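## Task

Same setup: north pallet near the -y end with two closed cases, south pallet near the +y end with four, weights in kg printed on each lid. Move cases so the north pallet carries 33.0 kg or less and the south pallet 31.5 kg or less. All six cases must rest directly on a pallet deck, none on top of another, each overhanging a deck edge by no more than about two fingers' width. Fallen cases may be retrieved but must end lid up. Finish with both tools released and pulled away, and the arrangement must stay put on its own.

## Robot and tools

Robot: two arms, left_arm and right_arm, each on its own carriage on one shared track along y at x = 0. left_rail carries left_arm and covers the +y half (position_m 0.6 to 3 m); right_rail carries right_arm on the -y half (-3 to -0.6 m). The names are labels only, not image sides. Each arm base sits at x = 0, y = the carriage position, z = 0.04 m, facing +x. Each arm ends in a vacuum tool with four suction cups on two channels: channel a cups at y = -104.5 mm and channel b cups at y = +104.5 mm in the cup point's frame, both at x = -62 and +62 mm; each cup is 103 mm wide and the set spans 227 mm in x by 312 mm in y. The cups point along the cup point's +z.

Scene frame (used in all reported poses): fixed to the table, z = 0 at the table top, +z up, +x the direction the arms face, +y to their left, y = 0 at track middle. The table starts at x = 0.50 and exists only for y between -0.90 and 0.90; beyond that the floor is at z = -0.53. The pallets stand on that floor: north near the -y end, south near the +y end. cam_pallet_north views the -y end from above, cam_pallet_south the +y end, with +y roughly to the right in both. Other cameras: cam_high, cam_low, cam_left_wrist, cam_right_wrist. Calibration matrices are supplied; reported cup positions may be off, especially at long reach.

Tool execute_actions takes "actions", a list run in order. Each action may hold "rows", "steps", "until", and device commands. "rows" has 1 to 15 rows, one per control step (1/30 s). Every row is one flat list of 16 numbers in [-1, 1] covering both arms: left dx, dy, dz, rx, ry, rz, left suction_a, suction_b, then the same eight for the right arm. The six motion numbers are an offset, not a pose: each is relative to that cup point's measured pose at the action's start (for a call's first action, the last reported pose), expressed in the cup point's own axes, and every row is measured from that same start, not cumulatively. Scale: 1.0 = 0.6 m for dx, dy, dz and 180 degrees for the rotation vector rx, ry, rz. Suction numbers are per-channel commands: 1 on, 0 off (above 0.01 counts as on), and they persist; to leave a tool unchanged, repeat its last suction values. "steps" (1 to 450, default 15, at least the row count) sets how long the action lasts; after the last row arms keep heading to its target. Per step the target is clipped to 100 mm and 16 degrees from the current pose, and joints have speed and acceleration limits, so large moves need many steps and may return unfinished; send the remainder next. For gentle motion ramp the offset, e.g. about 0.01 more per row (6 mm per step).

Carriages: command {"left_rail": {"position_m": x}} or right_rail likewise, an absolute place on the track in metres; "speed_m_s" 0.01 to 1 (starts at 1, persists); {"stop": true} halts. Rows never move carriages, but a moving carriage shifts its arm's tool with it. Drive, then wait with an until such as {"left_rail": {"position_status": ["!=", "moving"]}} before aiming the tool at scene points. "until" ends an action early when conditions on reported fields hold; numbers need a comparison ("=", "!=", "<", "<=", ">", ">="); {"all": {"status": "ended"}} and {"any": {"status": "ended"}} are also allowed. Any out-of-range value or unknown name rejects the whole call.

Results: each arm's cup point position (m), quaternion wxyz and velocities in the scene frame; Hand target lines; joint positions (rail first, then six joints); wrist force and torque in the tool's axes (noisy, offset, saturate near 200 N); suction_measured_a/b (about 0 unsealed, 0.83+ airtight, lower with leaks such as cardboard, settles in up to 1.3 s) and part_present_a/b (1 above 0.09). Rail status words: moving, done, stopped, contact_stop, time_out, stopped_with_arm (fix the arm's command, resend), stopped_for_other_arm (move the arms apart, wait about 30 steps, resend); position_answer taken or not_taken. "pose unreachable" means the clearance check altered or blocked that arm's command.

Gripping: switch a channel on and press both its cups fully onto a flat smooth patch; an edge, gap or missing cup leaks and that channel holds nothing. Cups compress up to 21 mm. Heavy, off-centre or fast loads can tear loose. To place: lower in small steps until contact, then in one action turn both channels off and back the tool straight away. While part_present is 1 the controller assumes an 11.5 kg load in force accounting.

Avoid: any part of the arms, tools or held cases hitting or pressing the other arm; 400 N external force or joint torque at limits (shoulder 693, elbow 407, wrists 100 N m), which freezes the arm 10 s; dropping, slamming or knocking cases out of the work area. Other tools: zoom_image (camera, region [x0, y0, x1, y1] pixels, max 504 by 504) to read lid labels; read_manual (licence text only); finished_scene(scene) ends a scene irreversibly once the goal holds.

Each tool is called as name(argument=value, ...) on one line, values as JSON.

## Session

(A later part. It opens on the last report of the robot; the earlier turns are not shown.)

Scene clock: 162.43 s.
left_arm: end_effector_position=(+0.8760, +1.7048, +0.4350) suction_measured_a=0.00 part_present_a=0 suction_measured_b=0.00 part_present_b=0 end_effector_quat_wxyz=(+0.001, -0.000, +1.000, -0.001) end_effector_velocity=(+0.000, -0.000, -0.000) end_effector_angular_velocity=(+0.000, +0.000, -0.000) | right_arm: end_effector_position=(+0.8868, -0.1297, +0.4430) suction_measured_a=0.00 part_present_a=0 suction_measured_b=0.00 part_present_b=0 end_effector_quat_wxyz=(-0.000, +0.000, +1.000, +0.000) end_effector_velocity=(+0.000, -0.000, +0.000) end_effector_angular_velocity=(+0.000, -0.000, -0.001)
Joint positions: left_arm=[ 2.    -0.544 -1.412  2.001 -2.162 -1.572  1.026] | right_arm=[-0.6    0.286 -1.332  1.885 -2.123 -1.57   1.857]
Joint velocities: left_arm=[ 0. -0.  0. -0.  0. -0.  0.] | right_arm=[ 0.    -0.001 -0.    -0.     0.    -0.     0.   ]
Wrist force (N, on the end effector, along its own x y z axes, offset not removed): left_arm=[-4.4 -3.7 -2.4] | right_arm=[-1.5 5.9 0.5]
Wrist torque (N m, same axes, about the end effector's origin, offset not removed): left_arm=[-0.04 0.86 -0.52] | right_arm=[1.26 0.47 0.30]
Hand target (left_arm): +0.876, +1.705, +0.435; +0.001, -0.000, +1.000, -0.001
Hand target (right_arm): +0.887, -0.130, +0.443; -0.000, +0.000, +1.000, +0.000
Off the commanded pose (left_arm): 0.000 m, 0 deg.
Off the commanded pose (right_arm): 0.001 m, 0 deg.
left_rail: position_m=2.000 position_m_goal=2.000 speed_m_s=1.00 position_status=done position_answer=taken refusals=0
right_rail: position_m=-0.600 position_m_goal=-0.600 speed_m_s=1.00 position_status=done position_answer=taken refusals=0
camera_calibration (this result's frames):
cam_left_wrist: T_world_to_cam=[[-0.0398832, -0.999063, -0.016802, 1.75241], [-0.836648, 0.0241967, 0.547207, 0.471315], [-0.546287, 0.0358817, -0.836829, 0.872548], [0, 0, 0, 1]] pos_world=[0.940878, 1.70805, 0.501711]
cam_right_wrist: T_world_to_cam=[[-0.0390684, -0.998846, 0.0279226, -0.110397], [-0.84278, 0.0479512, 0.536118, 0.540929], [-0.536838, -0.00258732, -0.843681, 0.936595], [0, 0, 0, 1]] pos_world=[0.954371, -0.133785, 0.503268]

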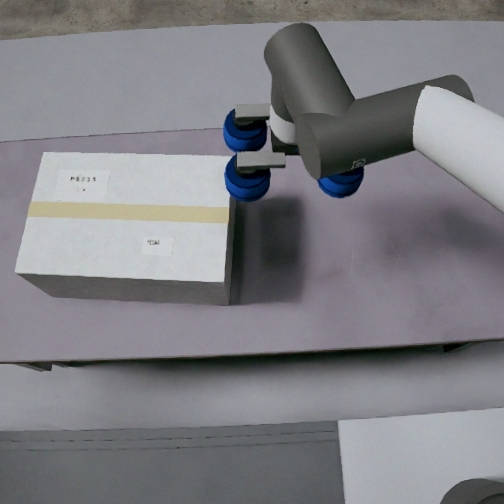

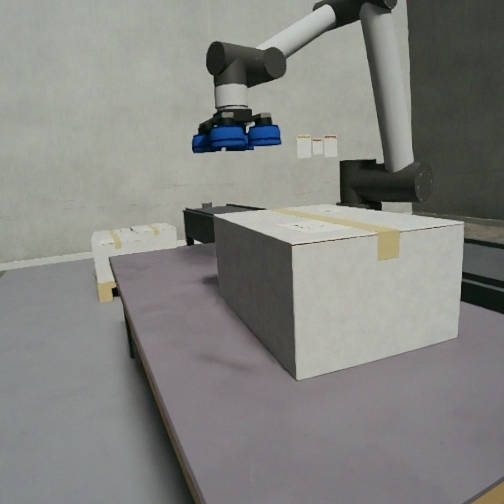

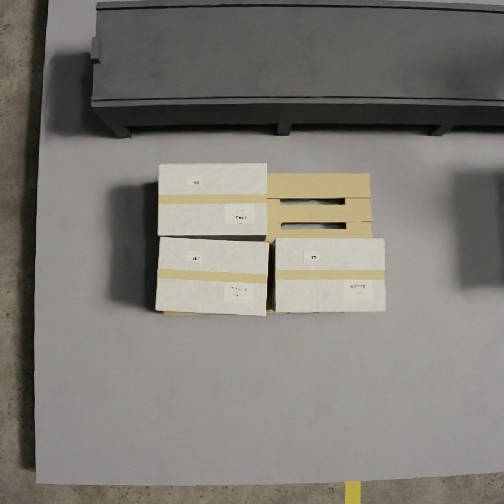

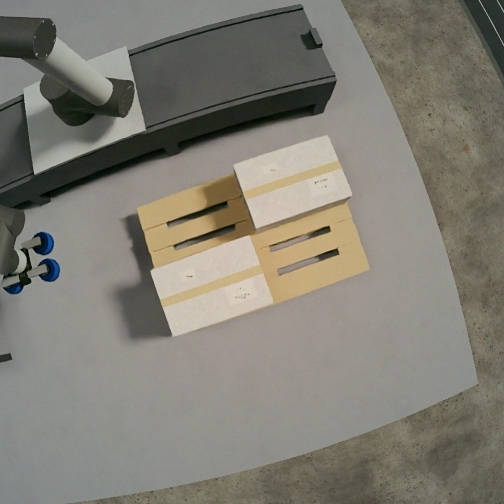

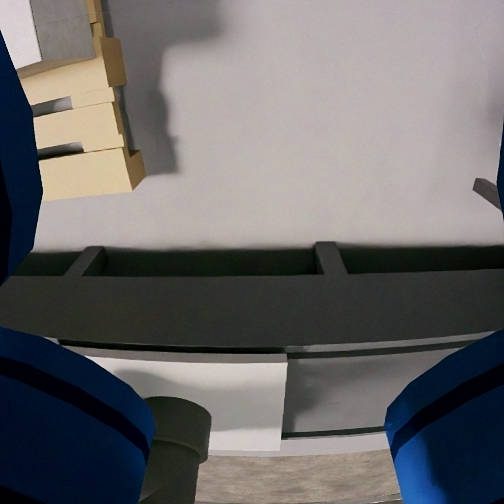

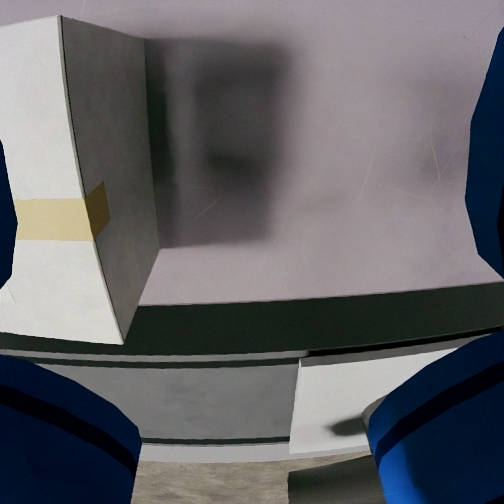

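execute_actions(actions=[{"rows":[[0,0,0,0,0,0,0,0,0.06,0.675,0,0,0,0,0,0]],"steps":40},{"rows":[[0,0,0,0,0,0,0,0,0,0,0.29,0,0,0,1,1]],"steps":30},{"rows":[[0,0,0,0,0,0,0,0,0,0,0.025,0,0,0,1,1],[0,0,0,0,0,0,0,0,0,0,0.05,0,0,0,1,1]],"steps":50}])

Scene clock: 171.93 s.
left_arm: end_effector_position=(+0.8760, +1.7048, +0.4350) suction_measured_a=0.00 part_present_a=0 suction_measured_b=0.00 part_present_b=0 end_effector_quat_wxyz=(+0.001, -0.000, +1.000, -0.001) end_effector_velocity=(-0.000, +0.000, +0.000) end_effector_angular_velocity=(-0.000, -0.000, +0.000) | right_arm: end_effector_position=(+0.8505, +0.2738, +0.2389) suction_measured_a=0.86 part_present_a=1 suction_measured_b=0.86 part_present_b=1 end_effector_quat_wxyz=(-0.000, -0.000, +1.000, +0.000) end_effector_velocity=(-0.000, -0.000, -0.000) end_effector_angular_velocity=(-0.000, +0.000, -0.000)
Joint positions: left_arm=[ 2.    -0.544 -1.412  2.001 -2.162 -1.572  1.026] | right_arm=[-0.6    0.633 -0.978  1.668 -2.261 -1.57   2.204]
Joint velocities: left_arm=[ 0.  0. -0.  0. -0. -0.  0.] | right_arm=[ 0. -0.  0.  0.  0. -0.  0.]
Wrist force (N, on the end effector, along its own x y z axes, offset not removed): left_arm=[-3.7 -1.7 -4.8] | right_arm=[-1.7 3.0 -55.3]
Wrist torque (N m, same axes, about the end effector's origin, offset not removed): left_arm=[0.08 0.80 -0.34] | right_arm=[0.17 1.19 0.07]
Hand target (left_arm): +0.876, +1.705, +0.435; +0.001, -0.000, +1.000, -0.001
Hand target (right_arm): +0.850, +0.274, +0.239; -0.000, -0.000, +1.000, +0.000
Off the commanded pose (left_arm): 0.000 m, 0 deg.
Off the commanded pose (right_arm): 0.000 m, 0 deg.
left_rail: position_m=2.000 position_m_goal=2.000 speed_m_s=1.00 position_status=done position_answer=taken refusals=0
right_rail: position_m=-0.600 position_m_goal=-0.600 speed_m_s=1.00 position_status=done position_answer=taken refusals=0
camera_calibration (this result's frames):
cam_left_wrist: T_world_to_cam=[[-0.039883, -0.999063, -0.0168047, 1.7524], [-0.836645, 0.0241949, 0.547211, 0.471329], [-0.546291, 0.035884, -0.836826, 0.872548], [0, 0, 0, 1]] pos_world=[0.940891, 1.70805, 0.501703]
cam_right_wrist: T_world_to_cam=[[-0.0390065, -0.998849, 0.0279221, 0.296871], [-0.842726, 0.047899, 0.536207, 0.600338], [-0.536927, -0.00261515, -0.843625, 0.746017], [0, 0, 0, 1]] pos_world=[0.918057, 0.269724, 0.299163]

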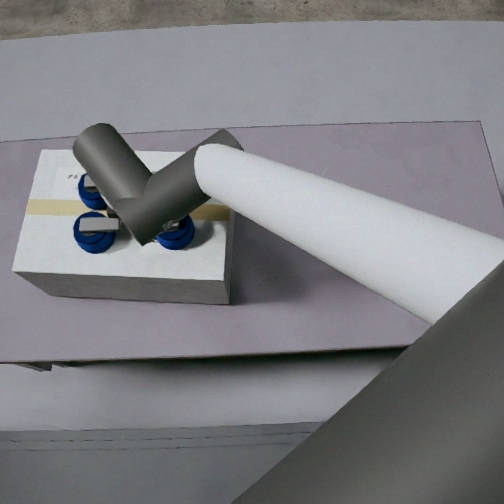

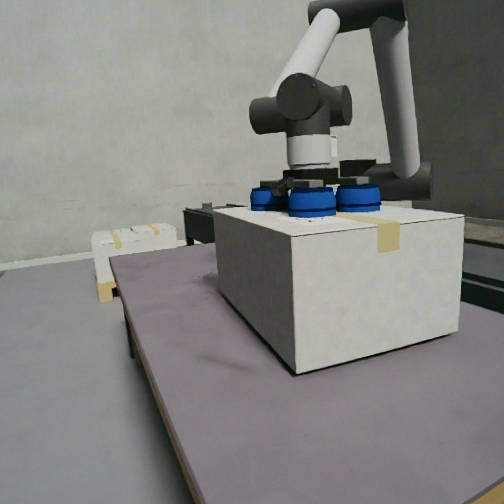

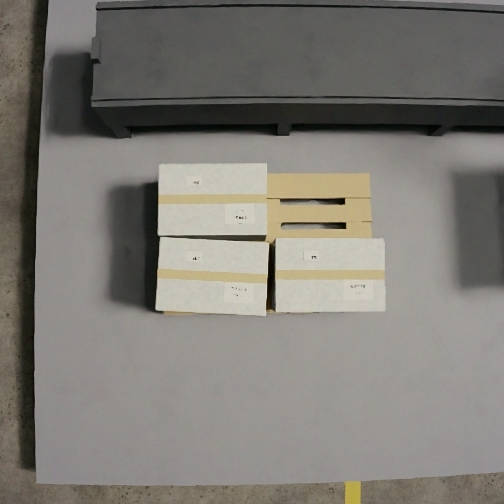

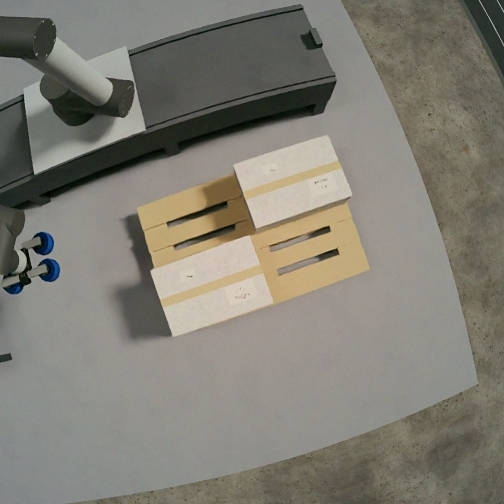

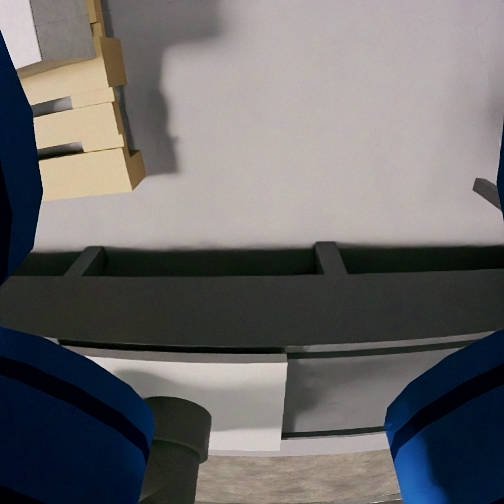

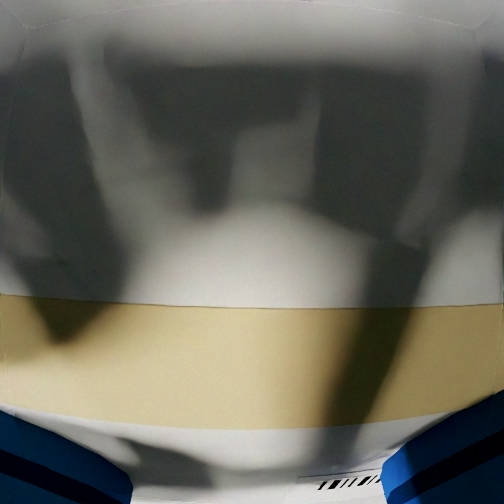

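execute_actions(actions=[{"rows":[[0,0,0,0,0,0,0,0,0,0,-0.02,0,0,0,1,1],[0,0,0,0,0,0,0,0,0,0,-0.06,0,0,0,1,1],[0,0,0,0,0,0,0,0,0,0,-0.12,0,0,0,1,1],[0,0,0,0,0,0,0,0,0,0,-0.33,0,0,0,1,1]],"steps":30},
{"rows":[[0,0,0,0,0,0,0,0,0,-0.03,0,0,0,0,1,1],[0,0,0,0,0,0,0,0,0.03,-0.1,0,0,0,0,1,1],[0,0,0,0,0,0,0,0,0.07,-0.3,0,0,0,0,1,1],[0,0,0,0,0,0,0,0,0.13,-0.73,0,0,0,0,1,1]],"steps":45},
{"rows":[[0,0,0,0,0,0,0,0,0,-0.727,0,0,0,0,1,1]],"steps":45},
{"right_rail":{"position_m":-2.3,"speed_m_s":0.8},"steps":300,"until":{"all":{"status":"ended"}}}])

Scene clock: 183.77 s.
left_arm: end_effector_position=(+0.8760, +1.7048, +0.4350) suction_measured_a=0.00 part_present_a=0 suction_measured_b=0.00 part_present_b=0 end_effector_quat_wxyz=(+0.001, -0.000, +1.000, -0.001) end_effector_velocity=(-0.000, -0.000, -0.000) end_effector_angular_velocity=(+0.000, +0.000, -0.000) | right_arm: end_effector_position=(+0.7727, -2.2997, +0.4366) suction_measured_a=0.86 part_present_a=1 suction_measured_b=0.86 part_present_b=1 end_effector_quat_wxyz=(+0.000, +0.000, +1.000, +0.000) end_effector_velocity=(-0.000, +0.002, -0.000) end_effector_angular_velocity=(+0.004, -0.001, +0.000)
Joint positions: left_arm=[ 2.    -0.544 -1.412  2.001 -2.162 -1.572  1.026] | right_arm=[-2.3   -0.263 -1.586  2.189 -2.174 -1.57   1.308]
Joint velocities: left_arm=[ 0. -0.  0.  0. -0.  0.  0.] | right_arm=[ 0.     0.    -0.     0.     0.     0.004 -0.   ]
Wrist force (N, on the end effector, along its own x y z axes, offset not removed): left_arm=[-5.5 0.0 -1.0] | right_arm=[1.7 -1.9 -53.4]
Wrist torque (N m, same axes, about the end effector's origin, offset not removed): left_arm=[0.50 1.13 -0.47] | right_arm=[-0.09 0.65 0.34]
Hand target (left_arm): +0.876, +1.705, +0.435; +0.001, -0.000, +1.000, -0.001
Hand target (right_arm): +0.773, -2.300, +0.437; +0.000, +0.000, +1.000, +0.000
Off the commanded pose (left_arm): 0.000 m, 0 deg.
Off the commanded pose (right_arm): 0.001 m, 0 deg.
left_rail: position_m=2.000 position_m_goal=2.000 speed_m_s=1.00 position_status=done position_answer=taken refusals=0
right_rail: position_m=-2.300 position_m_goal=-2.300 speed_m_s=0.80 position_status=done position_answer=taken refusals=0
camera_calibration (this result's frames):
cam_left_wrist: T_world_to_cam=[[-0.0398832, -0.999063, -0.0168046, 1.7524], [-0.836645, 0.0241951, 0.547211, 0.471329], [-0.546291, 0.035884, -0.836826, 0.872548], [0, 0, 0, 1]] pos_world=[0.940891, 1.70805, 0.501703]
cam_right_wrist: T_world_to_cam=[[-0.0392079, -0.998846, 0.027738, -2.28199], [-0.84306, 0.0479685, 0.535676, 0.552645], [-0.536389, -0.00238202, -0.843968, 0.864621], [0, 0, 0, 1]] pos_world=[0.840213, -2.30381, 0.496971]

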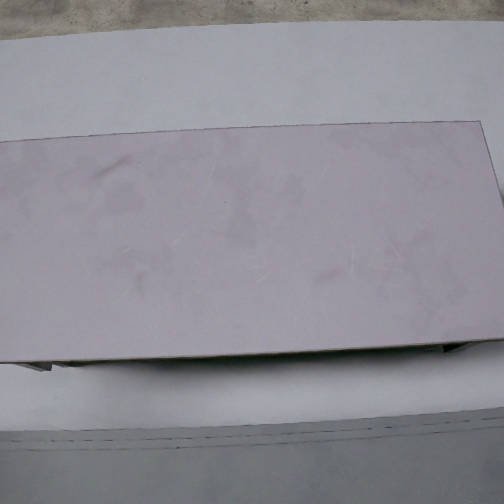

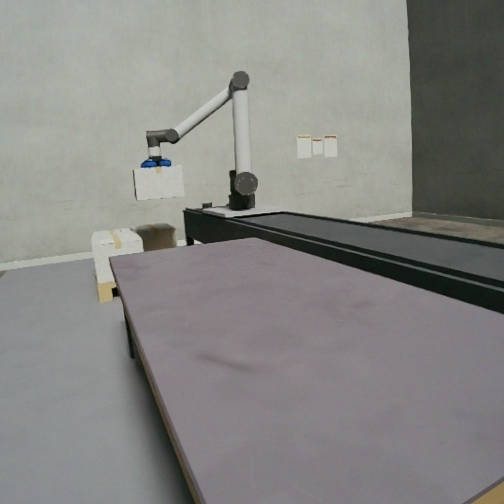

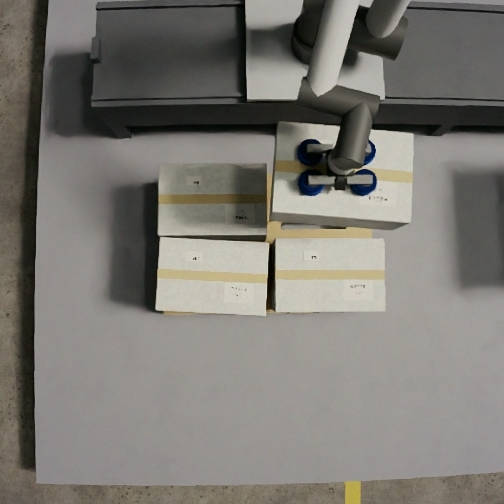

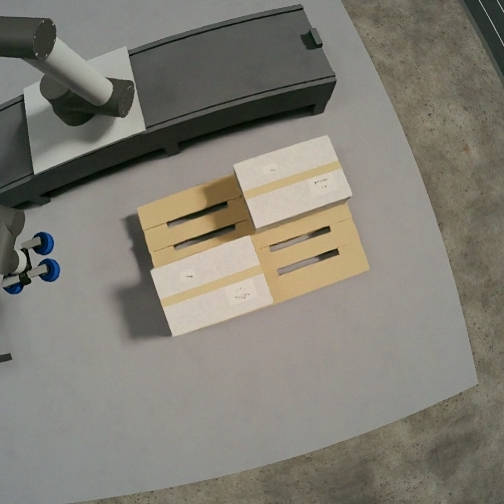

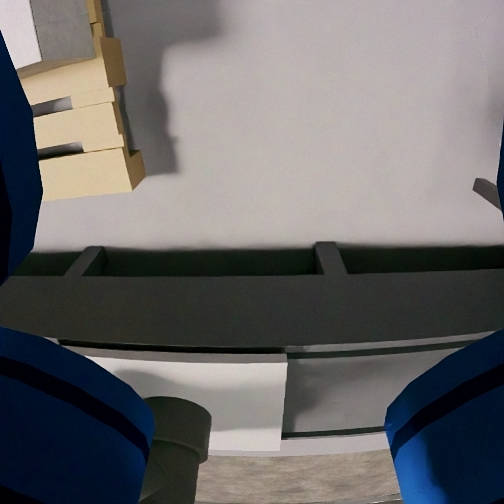

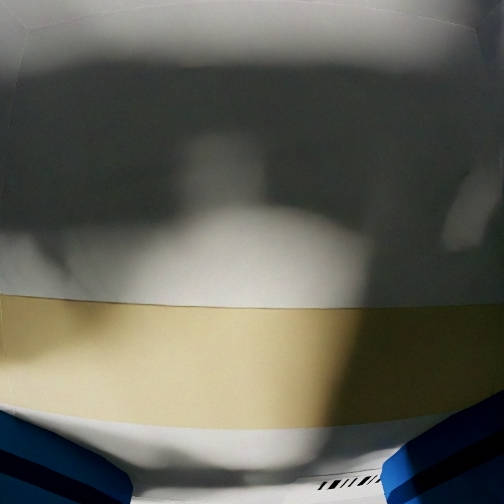

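execute_actions(actions=[{"rows":[[0,0,0,0,0,0,0,0,0.03,0.02,0,0,0,-0.006,1,1],[0,0,0,0,0,0,0,0,0.065,0.04,0.02,0,0,-0.012,1,1],[0,0,0,0,0,0,0,0,0.065,0.04,0.06,0,0,-0.012,1,1],[0,0,0,0,0,0,0,0,0.065,0.04,0.12,0,0,-0.012,1,1],[0,0,0,0,0,0,0,0,0.065,0.04,0.25,0,0,-0.012,1,1],[0,0,0,0,0,0,0,0,0.065,0.04,0.91,0,0,-0.012,1,1]],"steps":55}])

Scene clock: 193.90 s.
left_arm: end_effector_position=(+0.8760, +1.7048, +0.4350) suction_measured_a=0.00 part_present_a=0 suction_measured_b=0.00 part_present_b=0 end_effector_quat_wxyz=(+0.001, -0.000, +1.000, -0.001) end_effector_velocity=(+0.000, -0.000, -0.000) end_effector_angular_velocity=(+0.000, +0.000, +0.000) | right_arm: end_effector_position=(+0.7333, -2.2759, -0.1089) suction_measured_a=0.86 part_present_a=1 suction_measured_b=0.86 part_present_b=1 end_effector_quat_wxyz=(-0.000, -0.019, +1.000, +0.000) end_effector_velocity=(+0.004, -0.000, -0.009) end_effector_angular_velocity=(-0.001, -0.005, -0.000)
Joint positions: left_arm=[ 2.    -0.544 -1.412  2.001 -2.162 -1.572  1.026] | right_arm=[-2.3   -0.245 -0.821  2.448 -3.198 -1.57   1.289]
Joint velocities: left_arm=[ 0. -0.  0. -0.  0. -0. -0.] | right_arm=[ 0.     0.001  0.017 -0.006 -0.016  0.     0.001]
Wrist force (N, on the end effector, along its own x y z axes, offset not removed): left_arm=[-5.3 -0.9 -8.7] | right_arm=[3.5 -2.6 -53.6]
Wrist torque (N m, same axes, about the end effector's origin, offset not removed): left_arm=[0.33 1.31 -0.46] | right_arm=[-0.74 0.38 0.40]
Hand target (left_arm): +0.876, +1.705, +0.435; +0.001, -0.000, +1.000, -0.001
Hand target (right_arm): +0.734, -2.276, -0.110; +0.000, -0.019, +1.000, +0.000
Off the commanded pose (left_arm): 0.000 m, 0 deg.
Off the commanded pose (right_arm): 0.001 m, 0 deg.
left_rail: position_m=2.000 position_m_goal=2.000 speed_m_s=1.00 position_status=done position_answer=taken refusals=0
right_rail: position_m=-2.300 position_m_goal=-2.300 speed_m_s=0.80 position_status=done position_answer=taken refusals=0
camera_calibration (this result's frames):
cam_left_wrist: T_world_to_cam=[[-0.0398829, -0.999063, -0.0168046, 1.7524], [-0.836645, 0.0241948, 0.547211, 0.471329], [-0.546291, 0.0358839, -0.836826, 0.872548], [0, 0, 0, 1]] pos_world=[0.940891, 1.70805, 0.501703]
cam_right_wrist: T_world_to_cam=[[-0.0015057, -0.999617, 0.0276406, -2.27403], [-0.843997, 0.0160953, 0.536106, 0.738745], [-0.536346, -0.0225213, -0.843698, 0.337356], [0, 0, 0, 1]] pos_world=[0.801014, -2.27745, -0.0485637]

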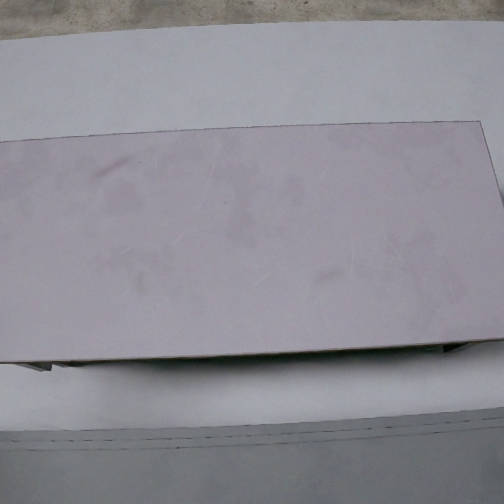

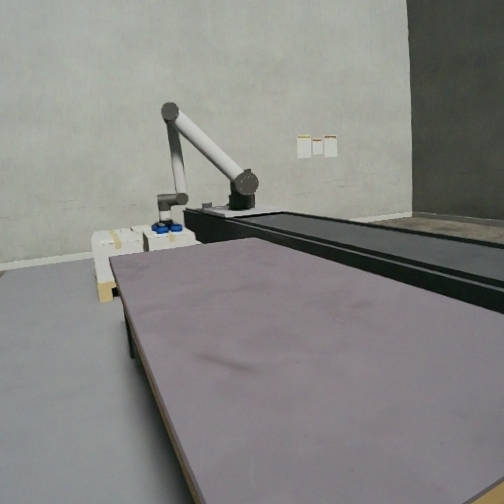

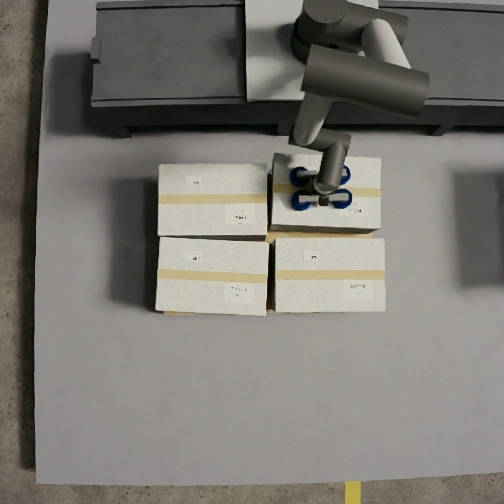

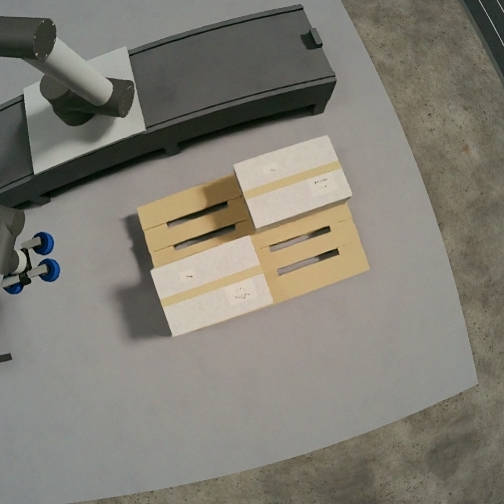

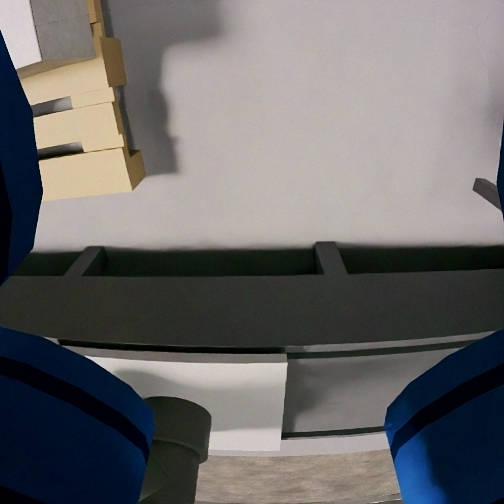

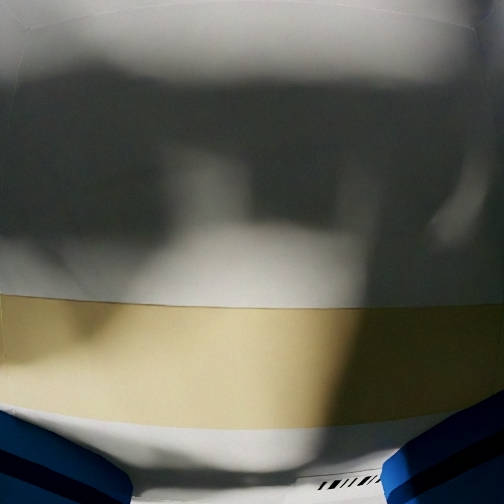

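execute_actions(actions=[{"rows":[[0,0,0,0,0,0,0,0,-0.025,0,0,0,0,0,1,1],[0,0,0,0,0,0,0,0,-0.05,0,0,0,0,0,1,1]],"steps":25},{"rows":[[0,0,0,0,0,0,0,0,0,0,0.025,0,0,0,1,1],[0,0,0,0,0,0,0,0,0,0,0.055,0,0,0,1,1]],"steps":25},{"rows":[[0,0,0,0,0,0,0,0,0,0,-0.1,0,0,0,0,0],[0,0,0,0,0,0,0,0,0,0,-0.3,0,0,0,0,0],[0,0,0,0,0,0,0,0,0,0,-0.7,0,0,0,0,0]],"steps":45}])

Scene clock: 203.93 s.
left_arm: end_effector_position=(+0.8760, +1.7048, +0.4350) suction_measured_a=0.00 part_present_a=0 suction_measured_b=0.00 part_present_b=0 end_effector_quat_wxyz=(+0.001, -0.000, +1.000, -0.001) end_effector_velocity=(-0.000, +0.000, +0.000) end_effector_angular_velocity=(-0.000, -0.000, +0.000) | right_arm: end_effector_position=(+0.7634, -2.2745, +0.2780) suction_measured_a=0.00 part_present_a=0 suction_measured_b=0.00 part_present_b=0 end_effector_quat_wxyz=(+0.000, -0.019, +1.000, +0.000) end_effector_velocity=(-0.000, -0.000, +0.006) end_effector_angular_velocity=(+0.001, +0.004, -0.000)
Joint positions: left_arm=[ 2.    -0.544 -1.412  2.001 -2.162 -1.572  1.026] | right_arm=[-2.3   -0.233 -1.435  2.321 -2.456 -1.57   1.3  ]
Joint velocities: left_arm=[ 0.  0. -0.  0.  0.  0. -0.] | right_arm=[ 0.    -0.    -0.007 -0.005  0.017 -0.    -0.   ]
Wrist force (N, on the end effector, along its own x y z axes, offset not removed): left_arm=[-2.8 -1.9 -4.6] | right_arm=[-1.3 -1.0 -1.4]
Wrist torque (N m, same axes, about the end effector's origin, offset not removed): left_arm=[0.22 0.94 -0.15] | right_arm=[0.33 0.66 0.24]
Hand target (left_arm): +0.876, +1.705, +0.435; +0.001, -0.000, +1.000, -0.001
Hand target (right_arm): +0.763, -2.274, +0.279; -0.000, -0.019, +1.000, +0.000
Off the commanded pose (left_arm): 0.000 m, 0 deg.
Off the commanded pose (right_arm): 0.000 m, 0 deg.
left_rail: position_m=2.000 position_m_goal=2.000 speed_m_s=1.00 position_status=done position_answer=taken refusals=0
right_rail: position_m=-2.300 position_m_goal=-2.300 speed_m_s=0.80 position_status=done position_answer=taken refusals=0
camera_calibration (this result's frames):
cam_left_wrist: T_world_to_cam=[[-0.039883, -0.999063, -0.0168047, 1.7524], [-0.836645, 0.0241949, 0.547211, 0.471329], [-0.546291, 0.035884, -0.836826, 0.872548], [0, 0, 0, 1]] pos_world=[0.940891, 1.70805, 0.501703]
cam_right_wrist: T_world_to_cam=[[-0.00150473, -0.999613, 0.0277788, -2.28338], [-0.844232, 0.0161587, 0.535734, 0.557171], [-0.535975, -0.0226457, -0.84393, 0.679388], [0, 0, 0, 1]] pos_world=[0.831081, -2.27611, 0.33829]

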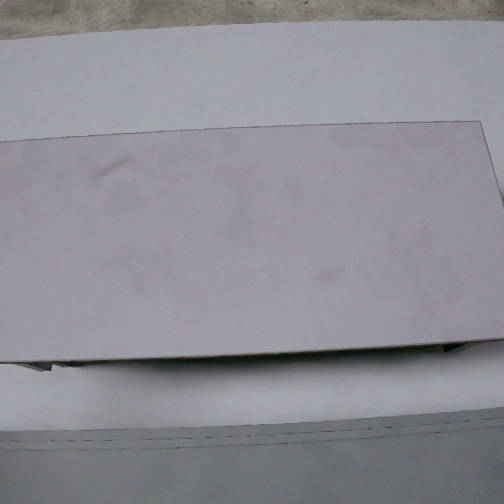

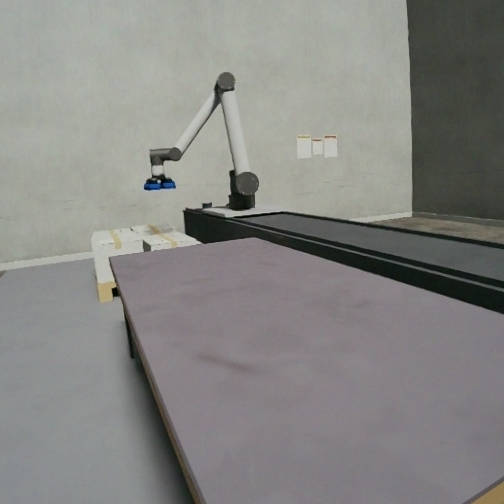

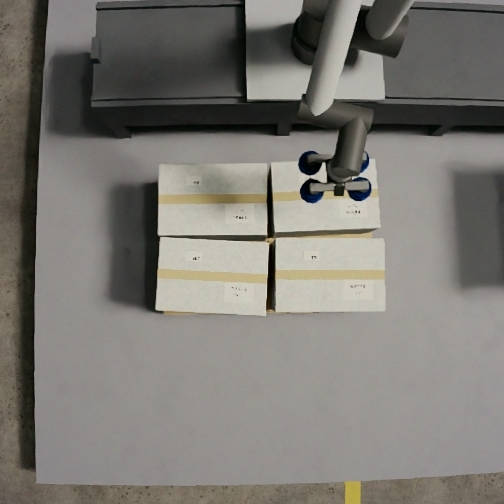

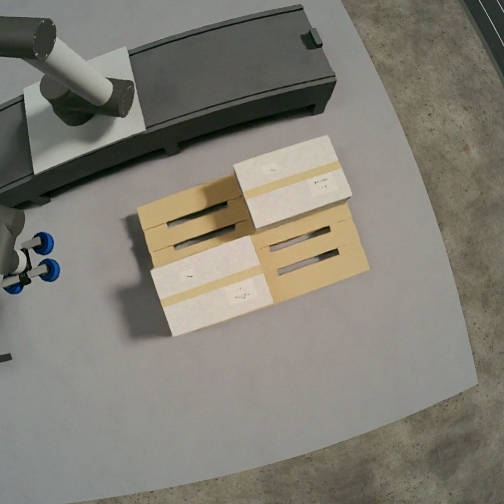

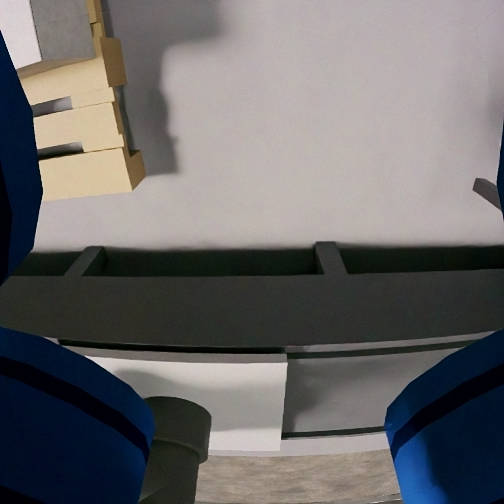

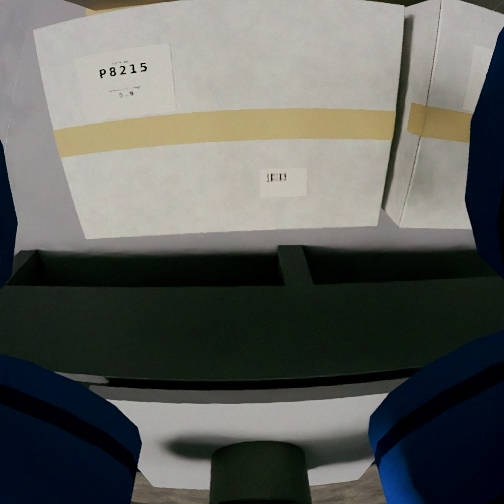

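finished_scene(scene=2)

The scene is finished: the task was done.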